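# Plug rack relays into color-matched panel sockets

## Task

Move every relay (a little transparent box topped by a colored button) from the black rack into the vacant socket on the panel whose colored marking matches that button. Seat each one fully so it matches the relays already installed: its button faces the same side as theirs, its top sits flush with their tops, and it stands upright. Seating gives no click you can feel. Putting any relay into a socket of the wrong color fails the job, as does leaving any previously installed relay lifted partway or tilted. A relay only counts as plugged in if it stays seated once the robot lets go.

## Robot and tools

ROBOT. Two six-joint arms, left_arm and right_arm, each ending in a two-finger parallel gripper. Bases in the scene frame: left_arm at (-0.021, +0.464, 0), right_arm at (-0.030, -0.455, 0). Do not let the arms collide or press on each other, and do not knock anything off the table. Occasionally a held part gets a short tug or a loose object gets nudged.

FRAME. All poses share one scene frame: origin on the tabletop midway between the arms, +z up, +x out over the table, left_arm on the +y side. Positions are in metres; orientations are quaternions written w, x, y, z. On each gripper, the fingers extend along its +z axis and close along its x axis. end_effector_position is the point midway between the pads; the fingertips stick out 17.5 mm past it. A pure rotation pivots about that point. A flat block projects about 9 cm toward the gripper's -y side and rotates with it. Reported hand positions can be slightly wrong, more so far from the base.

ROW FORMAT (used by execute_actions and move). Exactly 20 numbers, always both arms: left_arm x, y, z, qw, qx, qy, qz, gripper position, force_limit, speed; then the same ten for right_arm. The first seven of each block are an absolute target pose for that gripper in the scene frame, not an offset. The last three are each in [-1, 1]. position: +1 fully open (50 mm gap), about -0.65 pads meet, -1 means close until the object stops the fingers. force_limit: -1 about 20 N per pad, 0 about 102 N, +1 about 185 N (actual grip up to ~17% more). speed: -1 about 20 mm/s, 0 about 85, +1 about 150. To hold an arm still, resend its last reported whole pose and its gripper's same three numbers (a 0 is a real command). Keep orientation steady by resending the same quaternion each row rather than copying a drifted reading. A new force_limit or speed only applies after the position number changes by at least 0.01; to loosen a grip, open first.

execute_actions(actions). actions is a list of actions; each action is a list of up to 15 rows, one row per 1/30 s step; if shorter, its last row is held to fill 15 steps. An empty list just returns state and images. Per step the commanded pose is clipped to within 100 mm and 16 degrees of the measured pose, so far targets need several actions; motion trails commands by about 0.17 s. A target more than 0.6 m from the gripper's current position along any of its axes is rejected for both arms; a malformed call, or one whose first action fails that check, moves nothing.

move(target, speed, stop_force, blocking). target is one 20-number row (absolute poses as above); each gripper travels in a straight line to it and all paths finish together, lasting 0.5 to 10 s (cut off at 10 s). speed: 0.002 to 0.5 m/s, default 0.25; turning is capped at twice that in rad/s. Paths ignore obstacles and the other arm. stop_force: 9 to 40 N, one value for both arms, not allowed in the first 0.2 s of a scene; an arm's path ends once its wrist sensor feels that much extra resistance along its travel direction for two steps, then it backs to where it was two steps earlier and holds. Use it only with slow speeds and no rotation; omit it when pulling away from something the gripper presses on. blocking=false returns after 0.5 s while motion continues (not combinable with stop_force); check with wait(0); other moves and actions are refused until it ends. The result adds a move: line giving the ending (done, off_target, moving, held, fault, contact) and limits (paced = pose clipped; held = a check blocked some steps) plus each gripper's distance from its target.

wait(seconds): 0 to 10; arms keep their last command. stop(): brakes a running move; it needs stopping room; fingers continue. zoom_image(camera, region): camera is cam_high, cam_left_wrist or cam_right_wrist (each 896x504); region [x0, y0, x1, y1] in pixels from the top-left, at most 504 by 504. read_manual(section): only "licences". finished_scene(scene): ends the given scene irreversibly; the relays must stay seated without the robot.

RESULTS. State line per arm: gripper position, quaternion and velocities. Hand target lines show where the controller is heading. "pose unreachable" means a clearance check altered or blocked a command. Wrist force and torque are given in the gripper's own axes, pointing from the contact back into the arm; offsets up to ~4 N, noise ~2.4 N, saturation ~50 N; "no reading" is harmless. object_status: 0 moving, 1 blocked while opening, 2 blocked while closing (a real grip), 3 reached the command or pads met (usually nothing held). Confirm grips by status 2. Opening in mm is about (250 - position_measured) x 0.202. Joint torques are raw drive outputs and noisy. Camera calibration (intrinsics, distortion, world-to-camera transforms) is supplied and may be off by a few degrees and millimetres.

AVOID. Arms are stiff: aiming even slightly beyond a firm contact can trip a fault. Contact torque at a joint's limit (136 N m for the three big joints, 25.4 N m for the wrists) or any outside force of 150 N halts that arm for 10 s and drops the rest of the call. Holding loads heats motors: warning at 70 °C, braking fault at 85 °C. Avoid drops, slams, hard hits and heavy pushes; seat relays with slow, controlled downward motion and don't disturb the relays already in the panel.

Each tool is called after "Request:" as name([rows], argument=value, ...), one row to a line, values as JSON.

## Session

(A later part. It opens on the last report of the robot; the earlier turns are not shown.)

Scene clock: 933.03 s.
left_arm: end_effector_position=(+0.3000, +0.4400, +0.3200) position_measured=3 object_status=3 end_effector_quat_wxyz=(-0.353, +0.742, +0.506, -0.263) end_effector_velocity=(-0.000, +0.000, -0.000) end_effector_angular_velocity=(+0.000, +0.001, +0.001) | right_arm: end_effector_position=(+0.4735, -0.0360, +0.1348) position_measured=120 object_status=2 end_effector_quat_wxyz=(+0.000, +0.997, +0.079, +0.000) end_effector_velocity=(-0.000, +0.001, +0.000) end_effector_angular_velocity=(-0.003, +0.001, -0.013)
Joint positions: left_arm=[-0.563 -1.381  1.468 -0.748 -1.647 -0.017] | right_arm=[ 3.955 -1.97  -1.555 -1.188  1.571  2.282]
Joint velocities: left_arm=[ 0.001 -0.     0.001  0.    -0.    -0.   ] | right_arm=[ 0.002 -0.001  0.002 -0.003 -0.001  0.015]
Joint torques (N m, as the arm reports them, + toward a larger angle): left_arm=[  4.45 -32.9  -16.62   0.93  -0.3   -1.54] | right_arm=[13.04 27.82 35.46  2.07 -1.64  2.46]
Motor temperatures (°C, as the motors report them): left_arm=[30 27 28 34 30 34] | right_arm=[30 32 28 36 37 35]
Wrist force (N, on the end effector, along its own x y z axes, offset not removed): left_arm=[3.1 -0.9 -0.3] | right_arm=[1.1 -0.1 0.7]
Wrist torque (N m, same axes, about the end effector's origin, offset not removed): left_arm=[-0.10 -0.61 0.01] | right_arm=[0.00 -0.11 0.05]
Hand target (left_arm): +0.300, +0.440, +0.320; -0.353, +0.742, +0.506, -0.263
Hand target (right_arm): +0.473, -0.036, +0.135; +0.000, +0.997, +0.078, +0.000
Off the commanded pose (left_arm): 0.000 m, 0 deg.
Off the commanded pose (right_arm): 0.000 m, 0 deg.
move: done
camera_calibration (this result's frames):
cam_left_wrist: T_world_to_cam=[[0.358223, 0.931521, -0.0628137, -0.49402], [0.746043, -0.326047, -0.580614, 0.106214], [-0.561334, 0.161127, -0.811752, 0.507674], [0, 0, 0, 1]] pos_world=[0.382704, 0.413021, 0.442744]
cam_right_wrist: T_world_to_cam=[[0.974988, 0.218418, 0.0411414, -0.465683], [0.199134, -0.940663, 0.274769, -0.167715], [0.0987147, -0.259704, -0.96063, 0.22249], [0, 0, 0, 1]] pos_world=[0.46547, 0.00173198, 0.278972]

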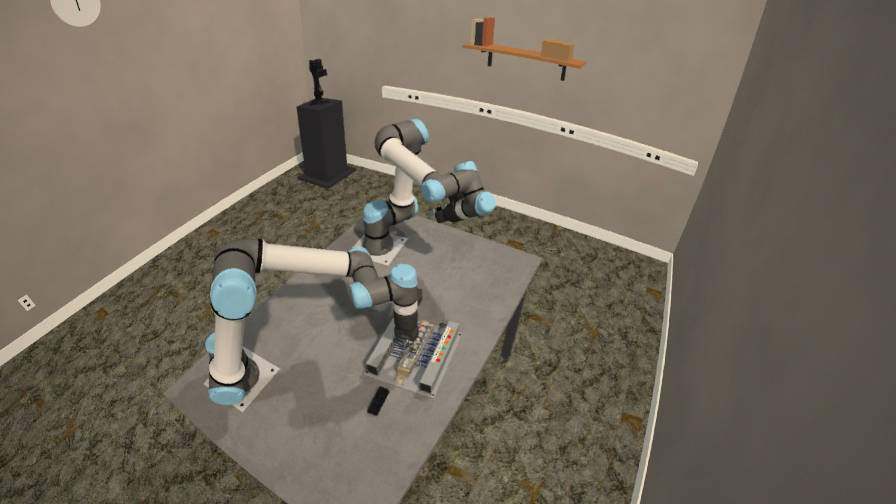

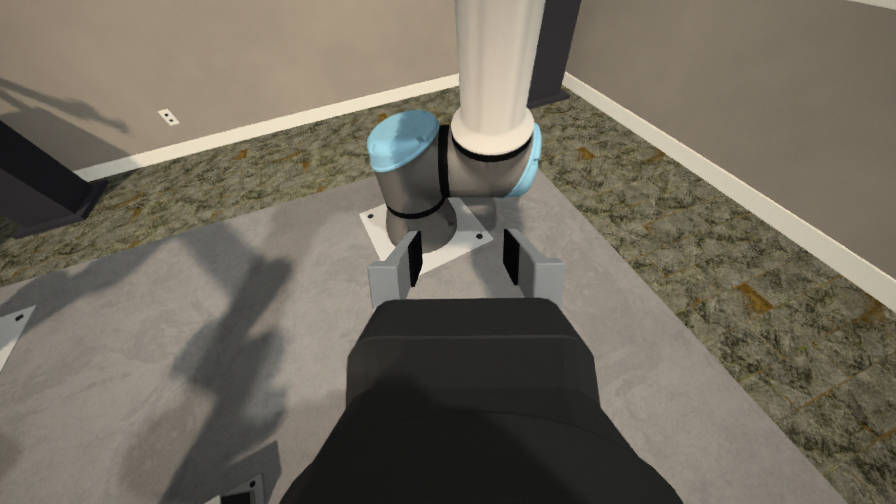

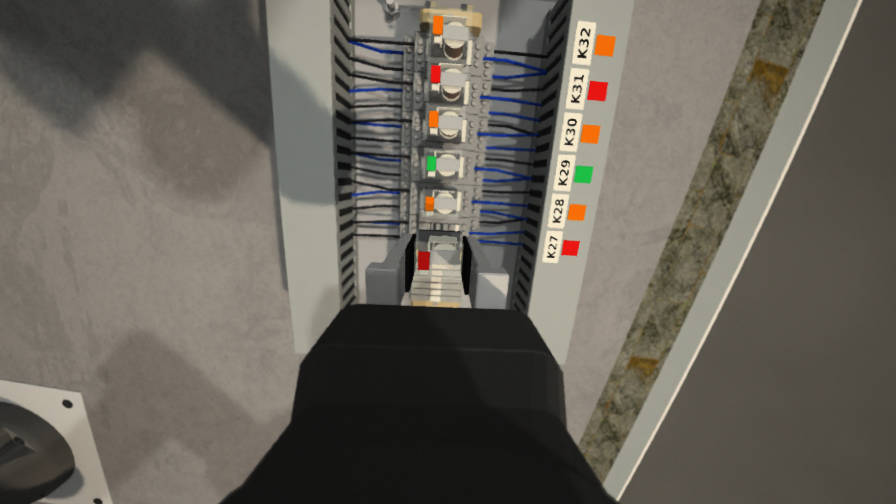

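Request:
move(target=[0.30,0.44,0.32,-0.353,0.742,0.506,-0.263,1,0,0, 0.4733,-0.0357,0.088,0,0.99692,0.07846,0,-1,-0.4,-0.7], speed=0.08)

Request:
zoom_image(camera="cam_right_wrist", region=[390,185,490,290])

Scene clock: 943.37 s.
left_arm: end_effector_position=(+0.3000, +0.4400, +0.3200) position_measured=3 object_status=3 end_effector_quat_wxyz=(-0.353, +0.742, +0.506, -0.263) end_effector_velocity=(-0.000, +0.001, -0.001) end_effector_angular_velocity=(+0.001, +0.001, +0.001) | right_arm: end_effector_position=(+0.4732, -0.0358, +0.0883) position_measured=120 object_status=2 end_effector_quat_wxyz=(+0.000, +0.997, +0.078, -0.000) end_effector_velocity=(+0.000, +0.000, -0.003) end_effector_angular_velocity=(+0.000, -0.000, +0.000)
Joint positions: left_arm=[-0.563 -1.381  1.468 -0.748 -1.647 -0.017] | right_arm=[ 3.955 -2.016 -1.618 -1.079  1.571  2.284]
Joint velocities: left_arm=[ 0.001  0.     0.002 -0.001  0.    -0.   ] | right_arm=[ 0.    -0.004 -0.003  0.007  0.    -0.   ]
Joint torques (N m, as the arm reports them, + toward a larger angle): left_arm=[  3.84 -32.63 -18.75   0.89  -0.24  -1.6 ] | right_arm=[13.77 31.14 12.61  4.72  1.45  2.57]
Motor temperatures (°C, as the motors report them): left_arm=[30 27 28 34 30 34] | right_arm=[30 32 28 36 37 35]
Wrist force (N, on the end effector, along its own x y z axes, offset not removed): left_arm=[3.5 -1.3 0.1] | right_arm=[1.4 0.7 -0.2]
Wrist torque (N m, same axes, about the end effector's origin, offset not removed): left_arm=[-0.15 -0.71 0.02] | right_arm=[0.11 -0.21 0.00]
Hand target (left_arm): +0.300, +0.440, +0.320; -0.353, +0.742, +0.506, -0.263
Hand target (right_arm): +0.473, -0.036, +0.088; +0.000, +0.997, +0.078, -0.000
Off the commanded pose (left_arm): 0.000 m, 0 deg.
Off the commanded pose (right_arm): 0.000 m, 0 deg.
move: done
camera_calibration (this result's frames):
cam_left_wrist: T_world_to_cam=[[0.358223, 0.931521, -0.0628137, -0.49402], [0.746043, -0.326047, -0.580614, 0.106214], [-0.561334, 0.161127, -0.811752, 0.507674], [0, 0, 0, 1]] pos_world=[0.382704, 0.413021, 0.442744]
cam_right_wrist: T_world_to_cam=[[0.975311, 0.21698, 0.0410985, -0.463747], [0.19779, -0.941037, 0.274459, -0.15408], [0.0982273, -0.259554, -0.96072, 0.1781], [0, 0, 0, 1]] pos_world=[0.465278, 0.00185558, 0.232452]

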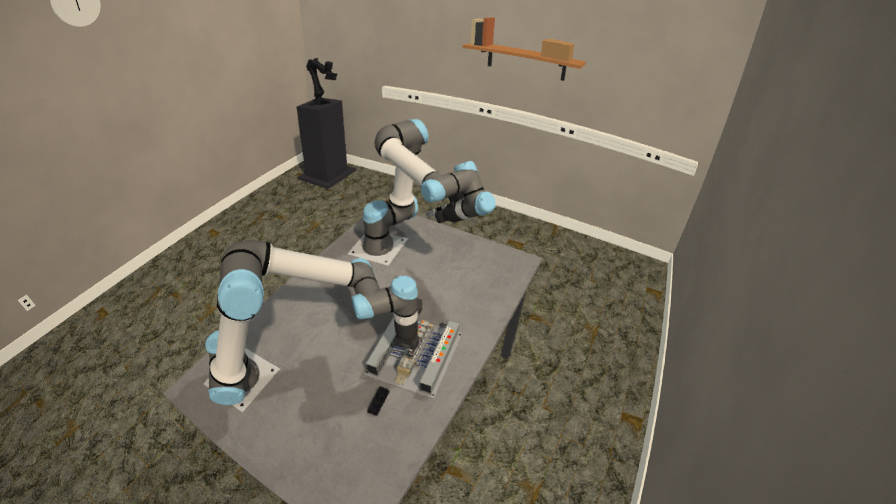

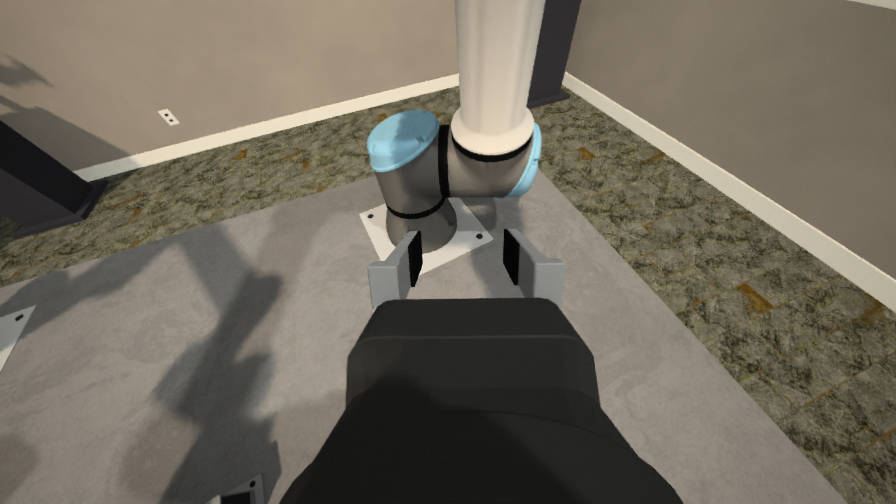

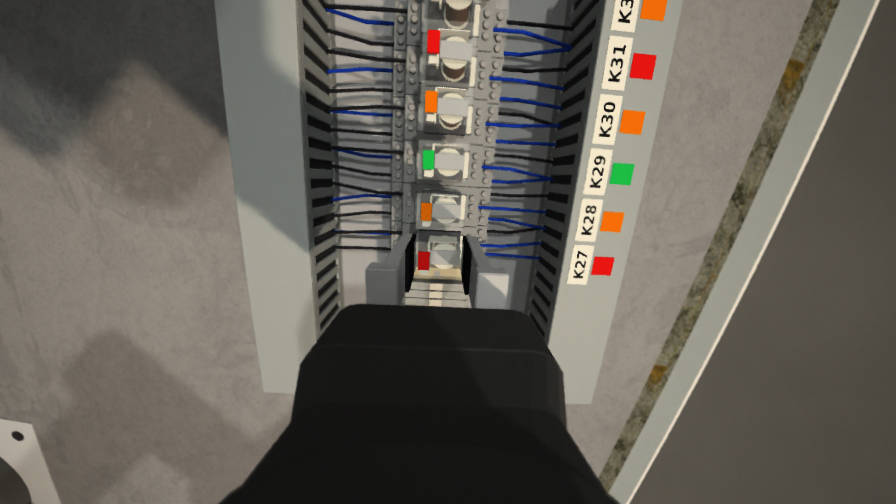

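Region (390, 185, 490, 290) of cam_right_wrist's 896x504 image, scaled by 4.800, with more detail than that image has; it fills the left 480 columns of this view, and the rest is white.

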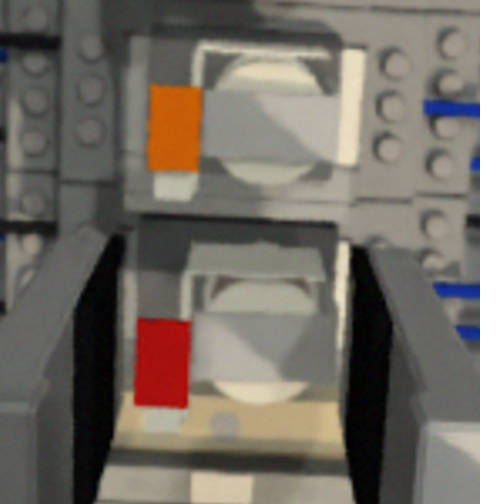

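Request:
move(target=[0.30,0.44,0.32,-0.353,0.742,0.506,-0.263,1,0,0, 0.4739,-0.0398,0.088,0,0.99692,0.07846,0,-1,-0.4,-0.7], speed=0.03)

Request:
zoom_image(camera="cam_right_wrist", region=[390,185,490,290])

Scene clock: 954.70 s.
left_arm: end_effector_position=(+0.3000, +0.4400, +0.3200) position_measured=3 object_status=3 end_effector_quat_wxyz=(-0.353, +0.742, +0.506, -0.263) end_effector_velocity=(+0.001, -0.000, +0.001) end_effector_angular_velocity=(-0.001, -0.003, +0.000) | right_arm: end_effector_position=(+0.4739, -0.0396, +0.0880) position_measured=120 object_status=2 end_effector_quat_wxyz=(+0.000, +0.997, +0.078, -0.000) end_effector_velocity=(+0.000, -0.002, +0.000) end_effector_angular_velocity=(-0.001, +0.001, -0.000)
Joint positions: left_arm=[-0.563 -1.381  1.468 -0.748 -1.647 -0.017] | right_arm=[ 3.951 -2.012 -1.624 -1.076  1.571  2.279]
Joint velocities: left_arm=[ 0.    -0.    -0.003  0.001  0.    -0.   ] | right_arm=[-0.002  0.002 -0.002 -0.001 -0.    -0.002]
Joint torques (N m, as the arm reports them, + toward a larger angle): left_arm=[  5.1  -32.07 -17.25   0.99  -0.33  -1.62] | right_arm=[-13.53  57.74  12.76   4.92   1.4   -2.07]
Motor temperatures (°C, as the motors report them): left_arm=[30 27 28 34 30 34] | right_arm=[30 32 28 36 37 35]
Wrist force (N, on the end effector, along its own x y z axes, offset not removed): left_arm=[2.1 -0.6 -0.2] | right_arm=[1.3 1.6 -0.1]
Wrist torque (N m, same axes, about the end effector's origin, offset not removed): left_arm=[-0.09 -0.51 0.07] | right_arm=[0.28 -0.22 -0.05]
Hand target (left_arm): +0.300, +0.440, +0.320; -0.353, +0.742, +0.506, -0.263
Hand target (right_arm): +0.474, -0.040, +0.088; -0.000, +0.997, +0.078, -0.000
Off the commanded pose (left_arm): 0.000 m, 0 deg.
Off the commanded pose (right_arm): 0.000 m, 0 deg.
move: done
camera_calibration (this result's frames):
cam_left_wrist: T_world_to_cam=[[0.358222, 0.931521, -0.0628138, -0.49402], [0.746043, -0.326047, -0.580614, 0.106215], [-0.561334, 0.161127, -0.811752, 0.507674], [0, 0, 0, 1]] pos_world=[0.382703, 0.413021, 0.442744]
cam_right_wrist: T_world_to_cam=[[0.97531, 0.216982, 0.0410981, -0.463533], [0.197792, -0.94104, 0.274448, -0.157721], [0.0982251, -0.259543, -0.960723, 0.176743], [0, 0, 0, 1]] pos_world=[0.465924, -0.00197091, 0.232138]

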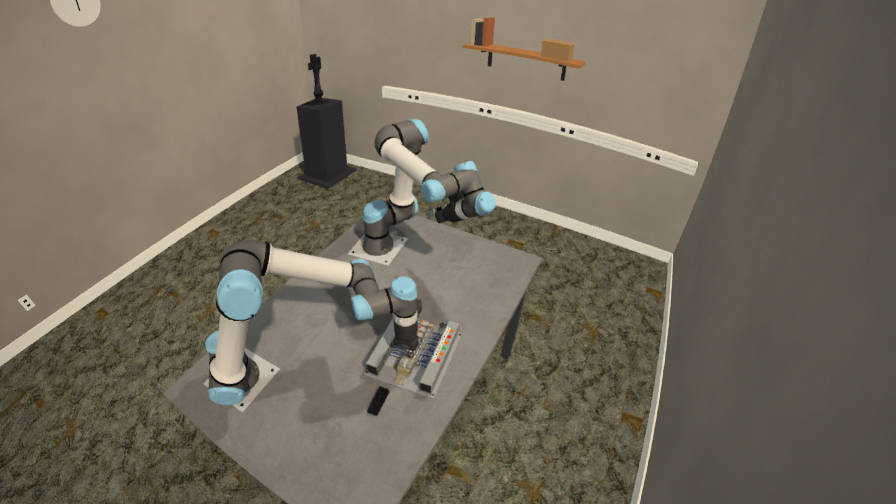

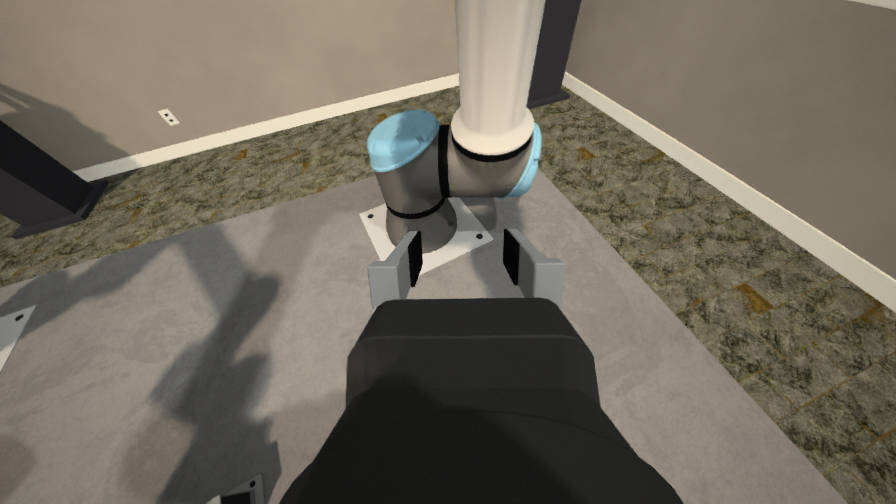

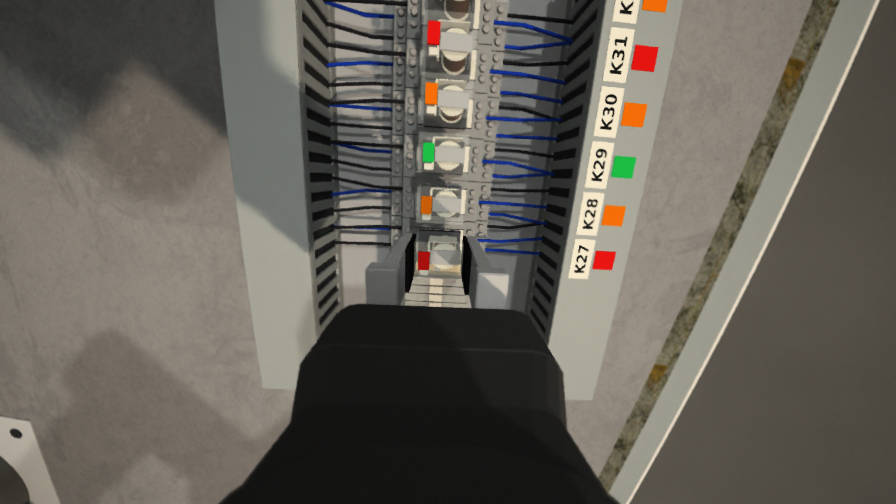

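Region (390, 185, 490, 290) of cam_right_wrist's 896x504 image, scaled by 4.800, with more detail than that image has; it fills the left 480 columns of this view, and the rest is white.

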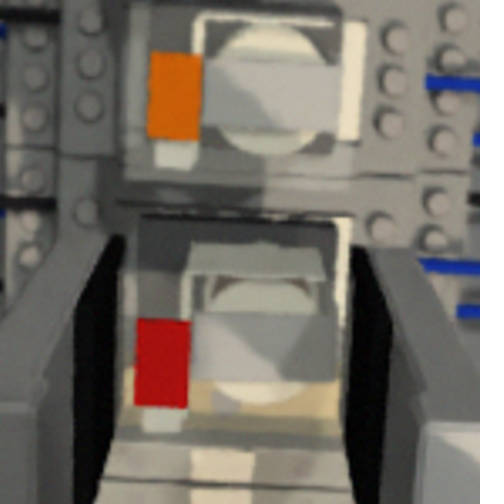

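Request:
move(target=[0.30,0.44,0.32,-0.353,0.742,0.506,-0.263,1,0,0, 0.4739,-0.0399,0.0808,0,0.99692,0.07846,0,-1,-0.4,-0.7], speed=0.012)

Request:
zoom_image(camera="cam_right_wrist", region=[390,185,490,290])

Scene clock: 957.80 s.
left_arm: end_effector_position=(+0.3000, +0.4400, +0.3200) position_measured=3 object_status=3 end_effector_quat_wxyz=(-0.353, +0.742, +0.506, -0.263) end_effector_velocity=(-0.000, +0.000, -0.000) end_effector_angular_velocity=(+0.001, +0.000, -0.002) | right_arm: end_effector_position=(+0.4739, -0.0399, +0.0811) position_measured=120 object_status=2 end_effector_quat_wxyz=(+0.000, +0.997, +0.078, -0.000) end_effector_velocity=(-0.000, -0.000, -0.002) end_effector_angular_velocity=(-0.000, +0.000, +0.000)
Joint positions: left_arm=[-0.563 -1.381  1.468 -0.748 -1.647 -0.017] | right_arm=[ 3.95  -2.02  -1.633 -1.06   1.571  2.279]
Joint velocities: left_arm=[-0.001 -0.     0.     0.     0.001 -0.   ] | right_arm=[-0.    -0.003 -0.003  0.005 -0.    -0.   ]
Joint torques (N m, as the arm reports them, + toward a larger angle): left_arm=[  6.43 -34.11 -17.66   0.71  -0.23  -1.53] | right_arm=[-12.56  30.76  10.41   4.61   1.08  -2.08]
Motor temperatures (°C, as the motors report them): left_arm=[30 27 28 34 30 34] | right_arm=[30 32 28 36 37 35]
Wrist force (N, on the end effector, along its own x y z axes, offset not removed): left_arm=[2.6 -1.6 0.5] | right_arm=[2.5 0.4 0.7]
Wrist torque (N m, same axes, about the end effector's origin, offset not removed): left_arm=[-0.19 -0.56 0.06] | right_arm=[0.16 -0.40 -0.03]
Hand target (left_arm): +0.300, +0.440, +0.320; -0.353, +0.742, +0.506, -0.263
Hand target (right_arm): +0.474, -0.040, +0.081; +0.000, +0.997, +0.078, -0.000
Off the commanded pose (left_arm): 0.000 m, 0 deg.
Off the commanded pose (right_arm): 0.000 m, 0 deg.
move: done
camera_calibration (this result's frames):
cam_left_wrist: T_world_to_cam=[[0.358222, 0.931521, -0.0628139, -0.49402], [0.746043, -0.326047, -0.580614, 0.106215], [-0.561335, 0.161127, -0.811752, 0.507674], [0, 0, 0, 1]] pos_world=[0.382704, 0.413021, 0.442744]
cam_right_wrist: T_world_to_cam=[[0.975312, 0.216973, 0.0411117, -0.463213], [0.197782, -0.941046, 0.274434, -0.156095], [0.0982328, -0.259528, -0.960727, 0.170026], [0, 0, 0, 1]] pos_world=[0.465948, -0.00226134, 0.22523]

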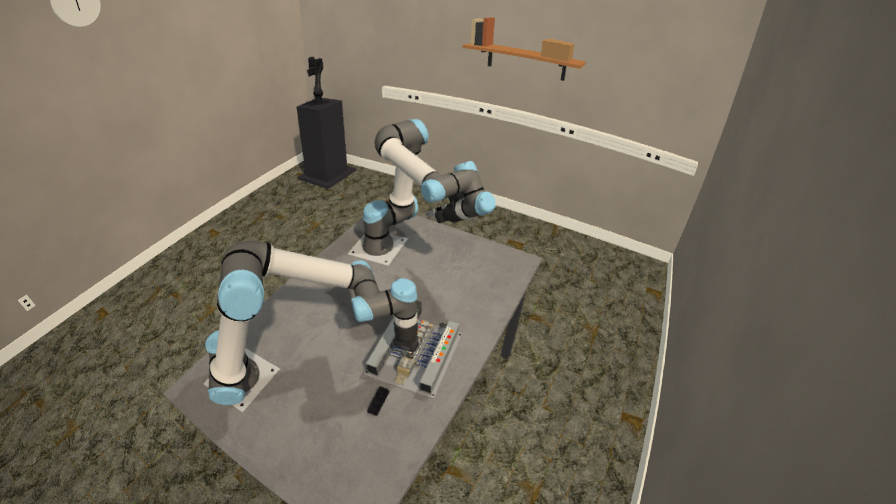

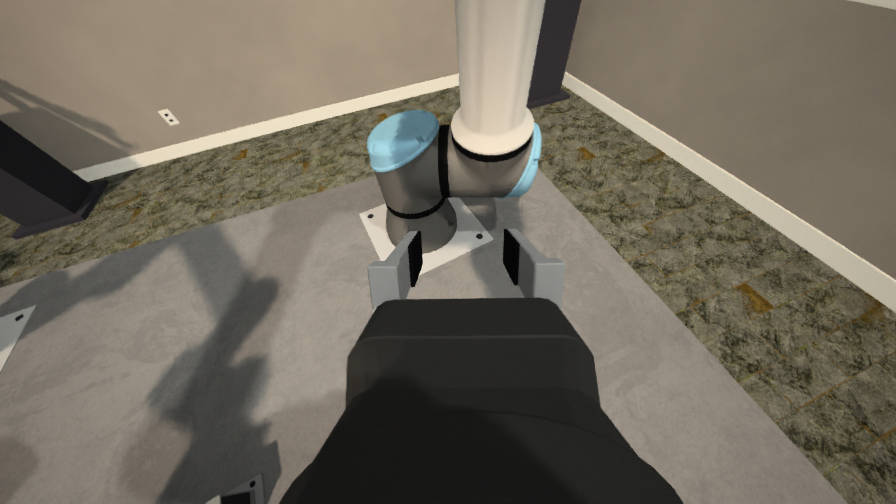

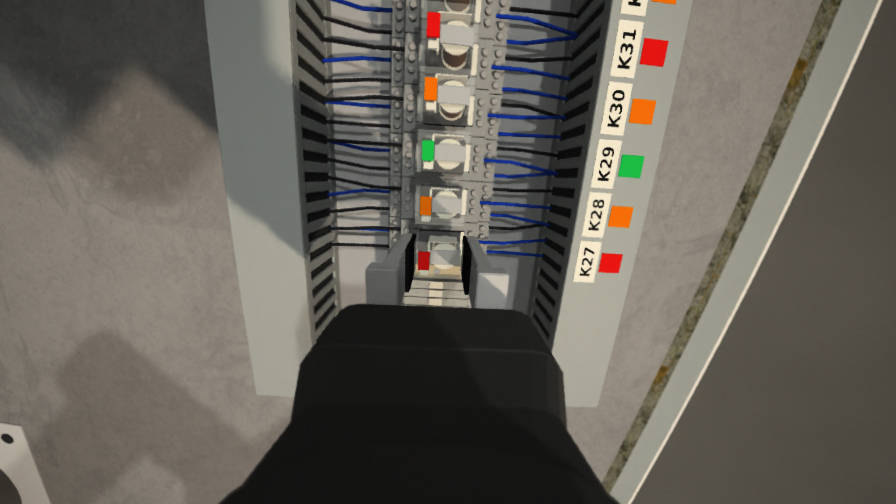

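Region (390, 185, 490, 290) of cam_right_wrist's 896x504 image, scaled by 4.800, with more detail than that image has; it fills the left 480 columns of this view, and the rest is white.

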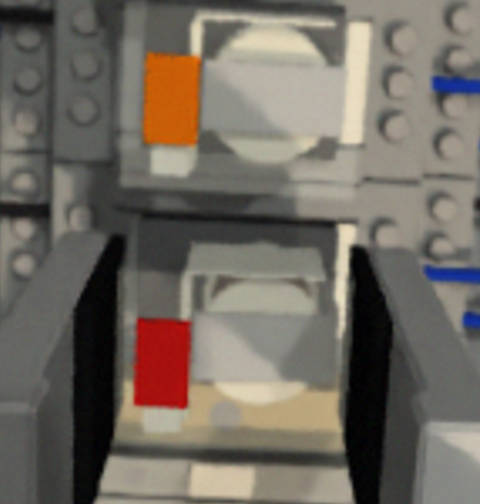

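Request:
move(target=[0.30,0.44,0.32,-0.353,0.742,0.506,-0.263,1,0,0, 0.4738,-0.0399,0.073,0,0.99692,0.07846,0,-1,-0.4,-0.7], speed=0.003, stop_force=15)

Scene clock: 962.20 s.
left_arm: end_effector_position=(+0.3000, +0.4400, +0.3200) position_measured=3 object_status=3 end_effector_quat_wxyz=(-0.353, +0.742, +0.506, -0.263) end_effector_velocity=(+0.000, -0.000, -0.000) end_effector_angular_velocity=(-0.000, -0.000, -0.002) | right_arm: end_effector_position=(+0.4738, -0.0400, +0.0778) position_measured=120 object_status=2 end_effector_quat_wxyz=(+0.000, +0.997, +0.078, -0.000) end_effector_velocity=(-0.000, -0.001, -0.000) end_effector_angular_velocity=(-0.002, +0.002, -0.000)
Joint positions: left_arm=[-0.563 -1.381  1.468 -0.748 -1.647 -0.017] | right_arm=[ 3.95  -2.023 -1.637 -1.052  1.571  2.279]
Joint velocities: left_arm=[-0.001  0.     0.001 -0.001  0.     0.   ] | right_arm=[-0.    -0.    -0.    -0.002 -0.    -0.   ]
Joint torques (N m, as the arm reports them, + toward a larger angle): left_arm=[  3.69 -32.03 -19.56   1.01  -0.41  -1.57] | right_arm=[-4.85 34.98 22.2   2.16 -1.63  0.77]
Motor temperatures (°C, as the motors report them): left_arm=[30 27 28 34 30 34] | right_arm=[30 32 28 36 37 35]
Wrist force (N, on the end effector, along its own x y z axes, offset not removed): left_arm=[2.8 0.3 2.2] | right_arm=[-8.6 0.2 -19.9]
Wrist torque (N m, same axes, about the end effector's origin, offset not removed): left_arm=[0.14 -0.69 0.08] | right_arm=[-0.14 -0.62 0.07]
Hand target (left_arm): +0.300, +0.440, +0.320; -0.353, +0.742, +0.506, -0.263
Hand target (right_arm): +0.474, -0.040, +0.078; -0.000, +0.997, +0.078, +0.000
Off the commanded pose (left_arm): 0.000 m, 0 deg.
Off the commanded pose (right_arm): 0.005 m, 0 deg.
move: contact (right_arm)
camera_calibration (this result's frames):
cam_left_wrist: T_world_to_cam=[[0.358222, 0.931521, -0.0628136, -0.49402], [0.746043, -0.326047, -0.580614, 0.106215], [-0.561335, 0.161127, -0.811752, 0.507674], [0, 0, 0, 1]] pos_world=[0.382703, 0.413021, 0.442744]
cam_right_wrist: T_world_to_cam=[[0.975317, 0.216973, 0.0409751, -0.46299], [0.197819, -0.941041, 0.274424, -0.15523], [0.098102, -0.259545, -0.960735, 0.166889], [0, 0, 0, 1]] pos_world=[0.465898, -0.00230609, 0.221906]

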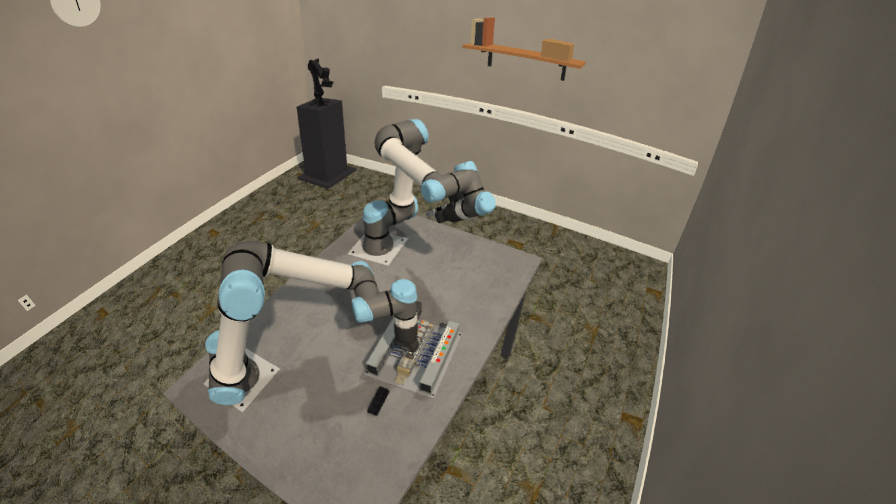

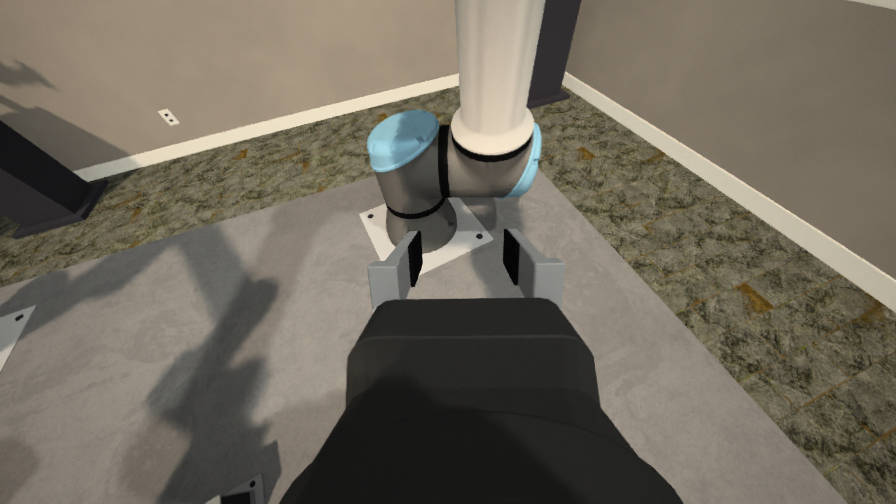

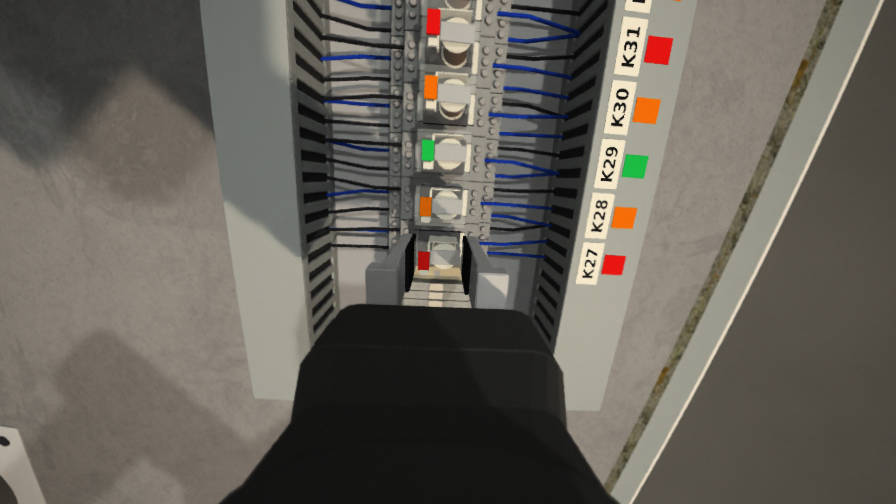

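Request:
move(target=[0.30,0.44,0.32,-0.353,0.742,0.506,-0.263,1,0,0, 0.4735,-0.0400,0.0779,0,0.99692,0.07846,0,-1,-0.4,-0.7], speed=0.003)

Scene clock: 965.00 s.
left_arm: end_effector_position=(+0.3000, +0.4400, +0.3200) position_measured=3 object_status=3 end_effector_quat_wxyz=(-0.353, +0.742, +0.506, -0.263) end_effector_velocity=(-0.000, +0.000, -0.000) end_effector_angular_velocity=(+0.001, +0.001, -0.001) | right_arm: end_effector_position=(+0.4736, -0.0400, +0.0779) position_measured=120 object_status=2 end_effector_quat_wxyz=(-0.000, +0.997, +0.078, +0.000) end_effector_velocity=(-0.000, -0.000, +0.000) end_effector_angular_velocity=(-0.000, -0.000, +0.000)
Joint positions: left_arm=[-0.563 -1.381  1.468 -0.748 -1.647 -0.017] | right_arm=[ 3.951 -2.023 -1.637 -1.052  1.571  2.279]
Joint velocities: left_arm=[-0.001 -0.     0.001  0.     0.     0.   ] | right_arm=[ 0.     0.001 -0.    -0.    -0.     0.   ]
Joint torques (N m, as the arm reports them, + toward a larger angle): left_arm=[  5.   -32.96 -19.46   0.97  -0.53  -1.58] | right_arm=[12.79 51.68  8.6   4.44 -2.81  2.53]
Motor temperatures (°C, as the motors report them): left_arm=[30 27 28 34 30 34] | right_arm=[30 32 28 36 37 35]
Wrist force (N, on the end effector, along its own x y z axes, offset not removed): left_arm=[2.9 -1.7 0.1] | right_arm=[-3.0 1.9 -10.9]
Wrist torque (N m, same axes, about the end effector's origin, offset not removed): left_arm=[-0.20 -0.60 0.06] | right_arm=[0.37 -0.37 0.03]
Hand target (left_arm): +0.300, +0.440, +0.320; -0.353, +0.742, +0.506, -0.263
Hand target (right_arm): +0.474, -0.040, +0.078; +0.000, +0.997, +0.078, +0.000
Off the commanded pose (left_arm): 0.000 m, 0 deg.
Off the commanded pose (right_arm): 0.000 m, 0 deg.
move: done
camera_calibration (this result's frames):
cam_left_wrist: T_world_to_cam=[[0.358222, 0.931521, -0.0628137, -0.49402], [0.746043, -0.326047, -0.580614, 0.106215], [-0.561334, 0.161127, -0.811752, 0.507674], [0, 0, 0, 1]] pos_world=[0.382703, 0.413021, 0.442744]
cam_right_wrist: T_world_to_cam=[[0.97532, 0.216914, 0.0412304, -0.462768], [0.197695, -0.941067, 0.274426, -0.15523], [0.0983274, -0.259502, -0.960724, 0.16697], [0, 0, 0, 1]] pos_world=[0.465618, -0.00237211, 0.222091]

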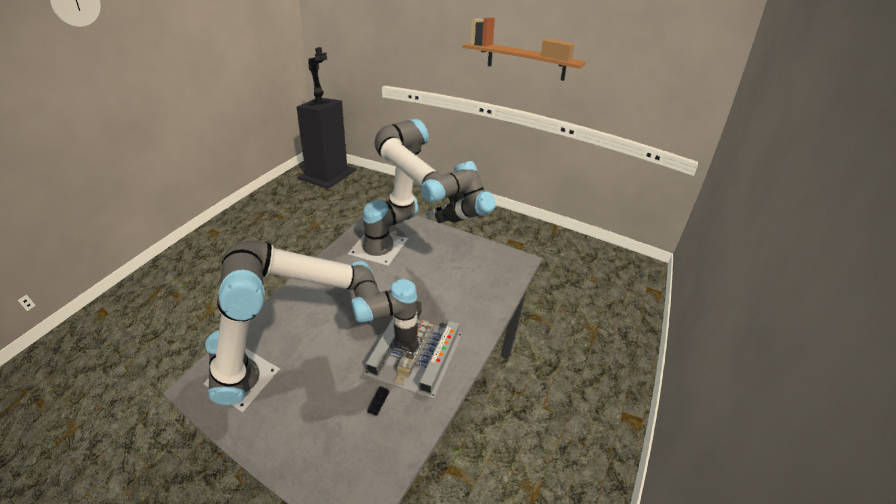

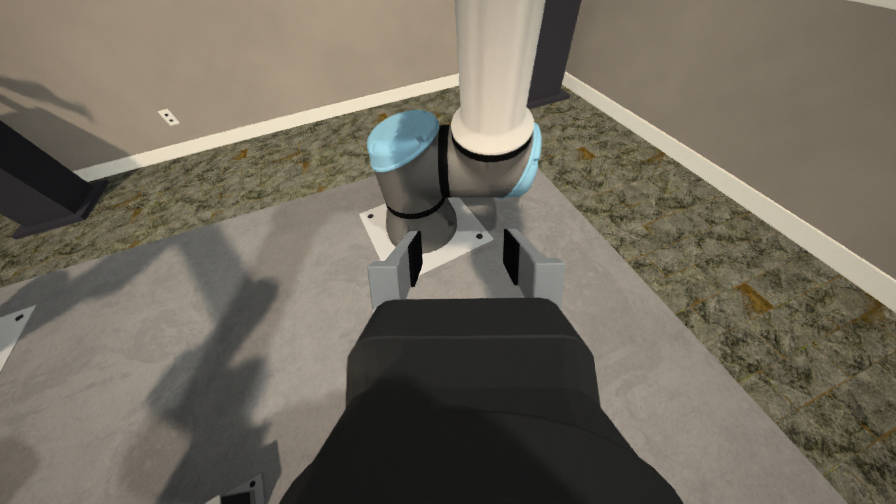

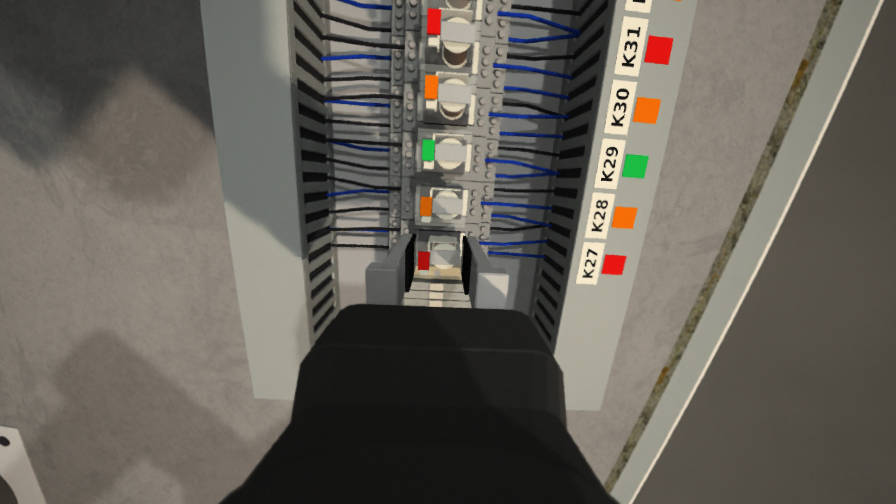

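Request:
zoom_image(camera="cam_right_wrist", region=[390,185,490,290])

Region (390, 185, 490, 290) of cam_right_wrist's 896x504 image, scaled by 4.800, with more detail than that image has; it fills the left 480 columns of this view, and the rest is white.

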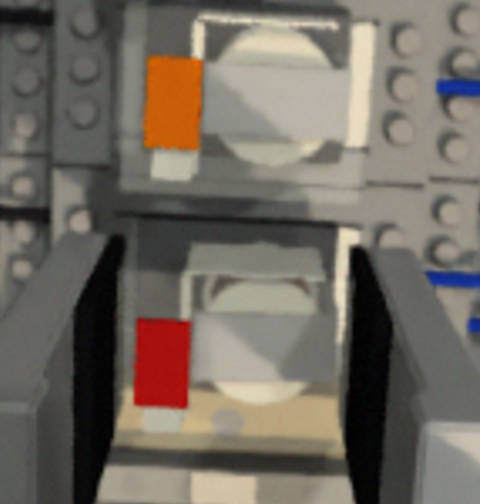

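Request:
move(target=[0.30,0.44,0.32,-0.353,0.742,0.506,-0.263,1,0,0, 0.4735,-0.0400,0.0695,0,0.99692,0.07846,0,-1,-0.4,-0.7], speed=0.003, stop_force=40)

Scene clock: 971.47 s.
left_arm: end_effector_position=(+0.3000, +0.4400, +0.3200) position_measured=3 object_status=3 end_effector_quat_wxyz=(-0.353, +0.742, +0.506, -0.263) end_effector_velocity=(-0.000, -0.000, -0.000) end_effector_angular_velocity=(+0.000, +0.001, +0.000) | right_arm: end_effector_position=(+0.4735, -0.0400, +0.0722) position_measured=120 object_status=2 end_effector_quat_wxyz=(-0.000, +0.997, +0.078, +0.000) end_effector_velocity=(-0.001, -0.001, -0.001) end_effector_angular_velocity=(-0.003, +0.002, -0.000)
Joint positions: left_arm=[-0.563 -1.381  1.468 -0.748 -1.647 -0.017] | right_arm=[ 3.951 -2.029 -1.644 -1.039  1.571  2.279]
Joint velocities: left_arm=[-0.     0.     0.001 -0.    -0.    -0.   ] | right_arm=[-0.    -0.001  0.    -0.003  0.     0.   ]
Joint torques (N m, as the arm reports them, + toward a larger angle): left_arm=[  5.18 -32.18 -18.81   0.82  -0.4   -1.57] | right_arm=[ 8.57  9.83  7.74  0.66 -4.27  2.27]
Motor temperatures (°C, as the motors report them): left_arm=[30 27 28 34 30 34] | right_arm=[30 32 28 36 37 35]
Wrist force (N, on the end effector, along its own x y z axes, offset not removed): left_arm=[3.3 -1.2 0.8] | right_arm=[-18.4 7.9 -50.0]
Wrist torque (N m, same axes, about the end effector's origin, offset not removed): left_arm=[-0.13 -0.67 -0.01] | right_arm=[0.33 -0.61 0.20]
Hand target (left_arm): +0.300, +0.440, +0.320; -0.353, +0.742, +0.506, -0.263
Hand target (right_arm): +0.474, -0.040, +0.072; -0.000, +0.997, +0.078, +0.000
Off the commanded pose (left_arm): 0.000 m, 0 deg.
Off the commanded pose (right_arm): 0.003 m, 0 deg.
move: contact (right_arm)
camera_calibration (this result's frames):
cam_left_wrist: T_world_to_cam=[[0.358222, 0.931521, -0.0628138, -0.49402], [0.746043, -0.326047, -0.580614, 0.106214], [-0.561334, 0.161127, -0.811752, 0.507674], [0, 0, 0, 1]] pos_world=[0.382703, 0.413021, 0.442744]
cam_right_wrist: T_world_to_cam=[[0.975306, 0.216982, 0.0411927, -0.462438], [0.197774, -0.941062, 0.274386, -0.15366], [0.0983016, -0.259463, -0.960737, 0.161466], [0, 0, 0, 1]] pos_world=[0.465537, -0.00236808, 0.216337]

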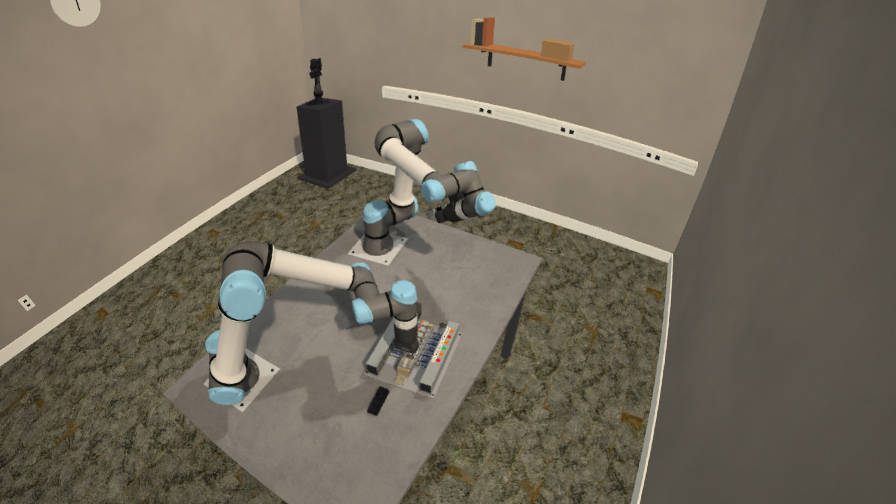

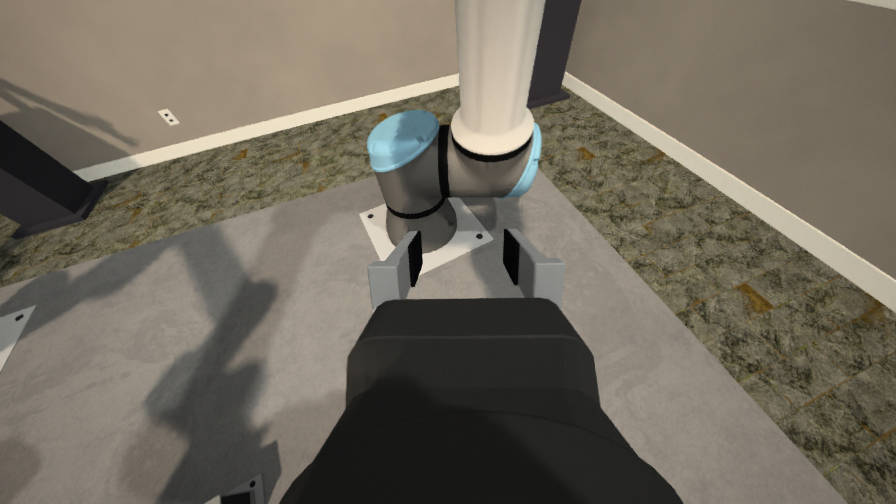

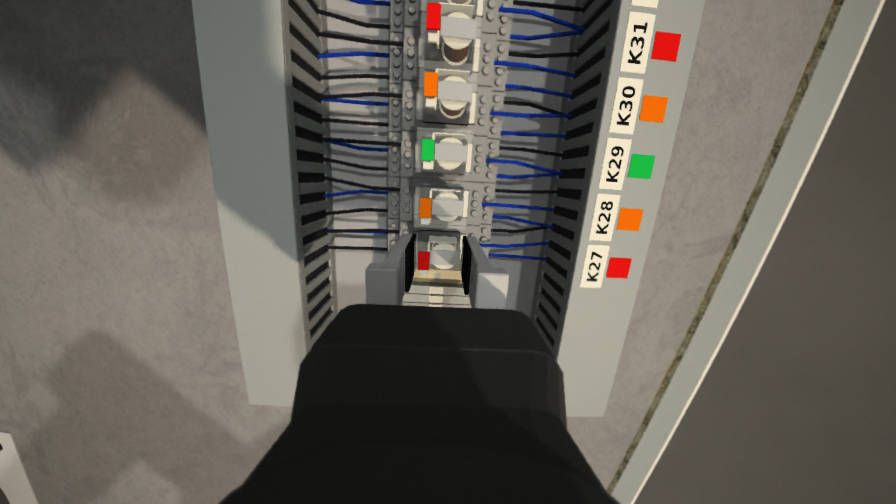

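Request:
zoom_image(camera="cam_right_wrist", region=[390,185,490,290])

Region (390, 185, 490, 290) of cam_right_wrist's 896x504 image, scaled by 4.800, with more detail than that image has; it fills the left 480 columns of this view, and the rest is white.

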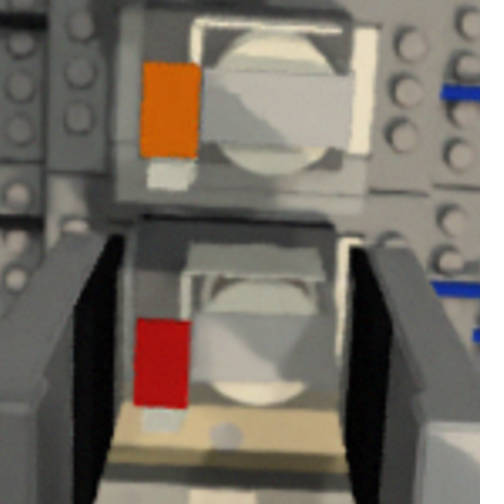

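Request:
wait(seconds=0.5)

Scene clock: 978.03 s.
left_arm: end_effector_position=(+0.3000, +0.4400, +0.3200) position_measured=3 object_status=3 end_effector_quat_wxyz=(-0.353, +0.742, +0.506, -0.263) end_effector_velocity=(-0.000, -0.000, +0.000) end_effector_angular_velocity=(+0.000, +0.000, -0.001) | right_arm: end_effector_position=(+0.4735, -0.0400, +0.0724) position_measured=120 object_status=2 end_effector_quat_wxyz=(-0.000, +0.997, +0.078, +0.000) end_effector_velocity=(+0.000, -0.000, -0.000) end_effector_angular_velocity=(-0.001, +0.000, -0.000)
Joint positions: left_arm=[-0.563 -1.381  1.468 -0.748 -1.647 -0.017] | right_arm=[ 3.951 -2.029 -1.644 -1.039  1.571  2.279]
Joint velocities: left_arm=[-0.001 -0.    -0.     0.001  0.     0.   ] | right_arm=[-0.    -0.001  0.     0.    -0.    -0.   ]
Joint torques (N m, as the arm reports them, + toward a larger angle): left_arm=[  6.56 -31.87 -19.24   0.83  -0.71  -1.63] | right_arm=[ 8.51 30.77 19.16  4.08 -4.2   2.56]
Motor temperatures (°C, as the motors report them): left_arm=[30 27 28 34 30 34] | right_arm=[30 32 28 36 37 35]
Wrist force (N, on the end effector, along its own x y z axes, offset not removed): left_arm=[2.6 0.0 2.0] | right_arm=[-14.4 5.1 -45.6]
Wrist torque (N m, same axes, about the end effector's origin, offset not removed): left_arm=[0.12 -0.53 0.04] | right_arm=[0.06 -0.92 0.15]
Hand target (left_arm): +0.300, +0.440, +0.320; -0.353, +0.742, +0.506, -0.263
Hand target (right_arm): +0.474, -0.040, +0.072; -0.000, +0.997, +0.078, +0.000
Off the commanded pose (left_arm): 0.000 m, 0 deg.
Off the commanded pose (right_arm): 0.003 m, 0 deg.
wait: 0.50 s; at rest from the start
camera_calibration (this result's frames):
cam_left_wrist: T_world_to_cam=[[0.358222, 0.931521, -0.0628137, -0.49402], [0.746043, -0.326047, -0.580614, 0.106215], [-0.561334, 0.161127, -0.811752, 0.507674], [0, 0, 0, 1]] pos_world=[0.382703, 0.413021, 0.442744]
cam_right_wrist: T_world_to_cam=[[0.975304, 0.216979, 0.04126, -0.462481], [0.197759, -0.94108, 0.274336, -0.153687], [0.0983541, -0.259402, -0.960748, 0.161657], [0, 0, 0, 1]] pos_world=[0.465553, -0.00234923, 0.216555]

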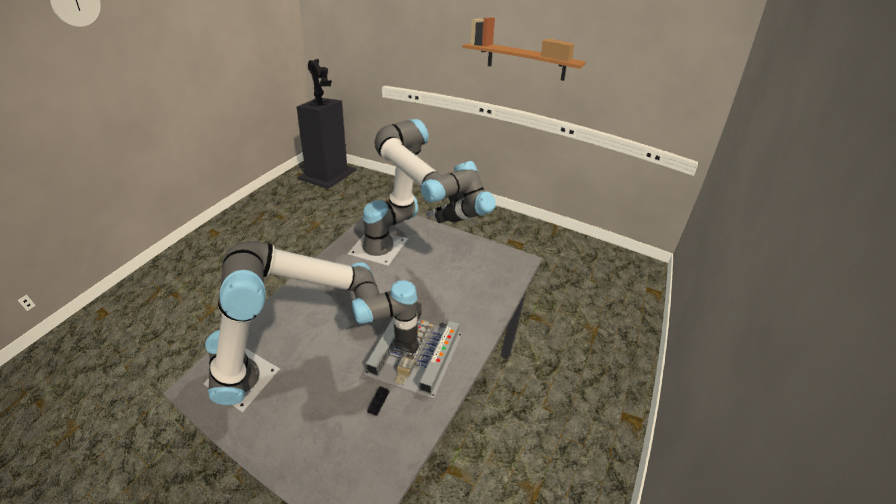

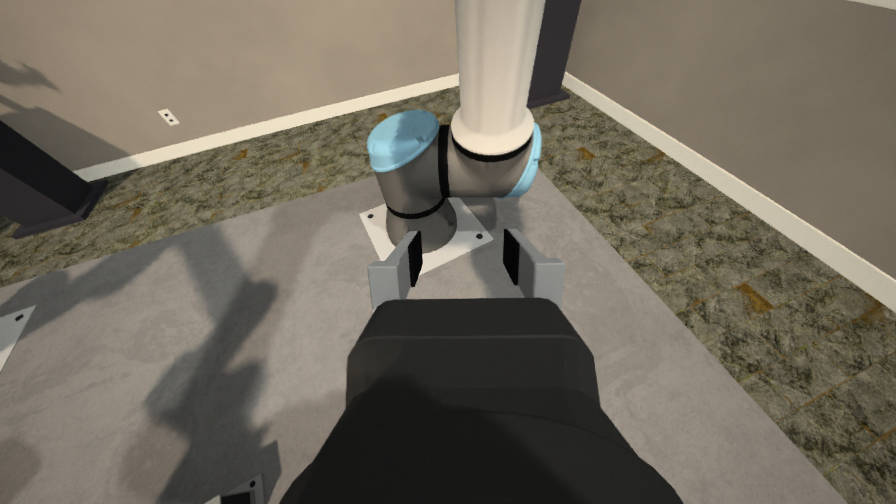

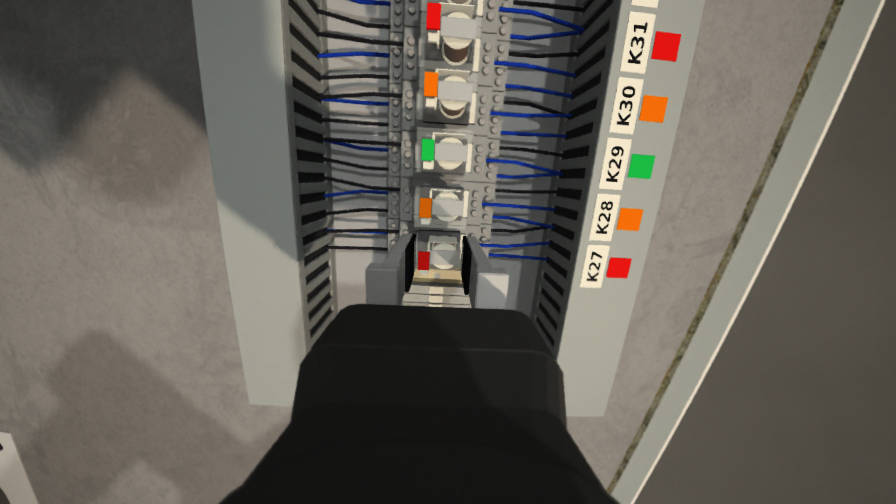

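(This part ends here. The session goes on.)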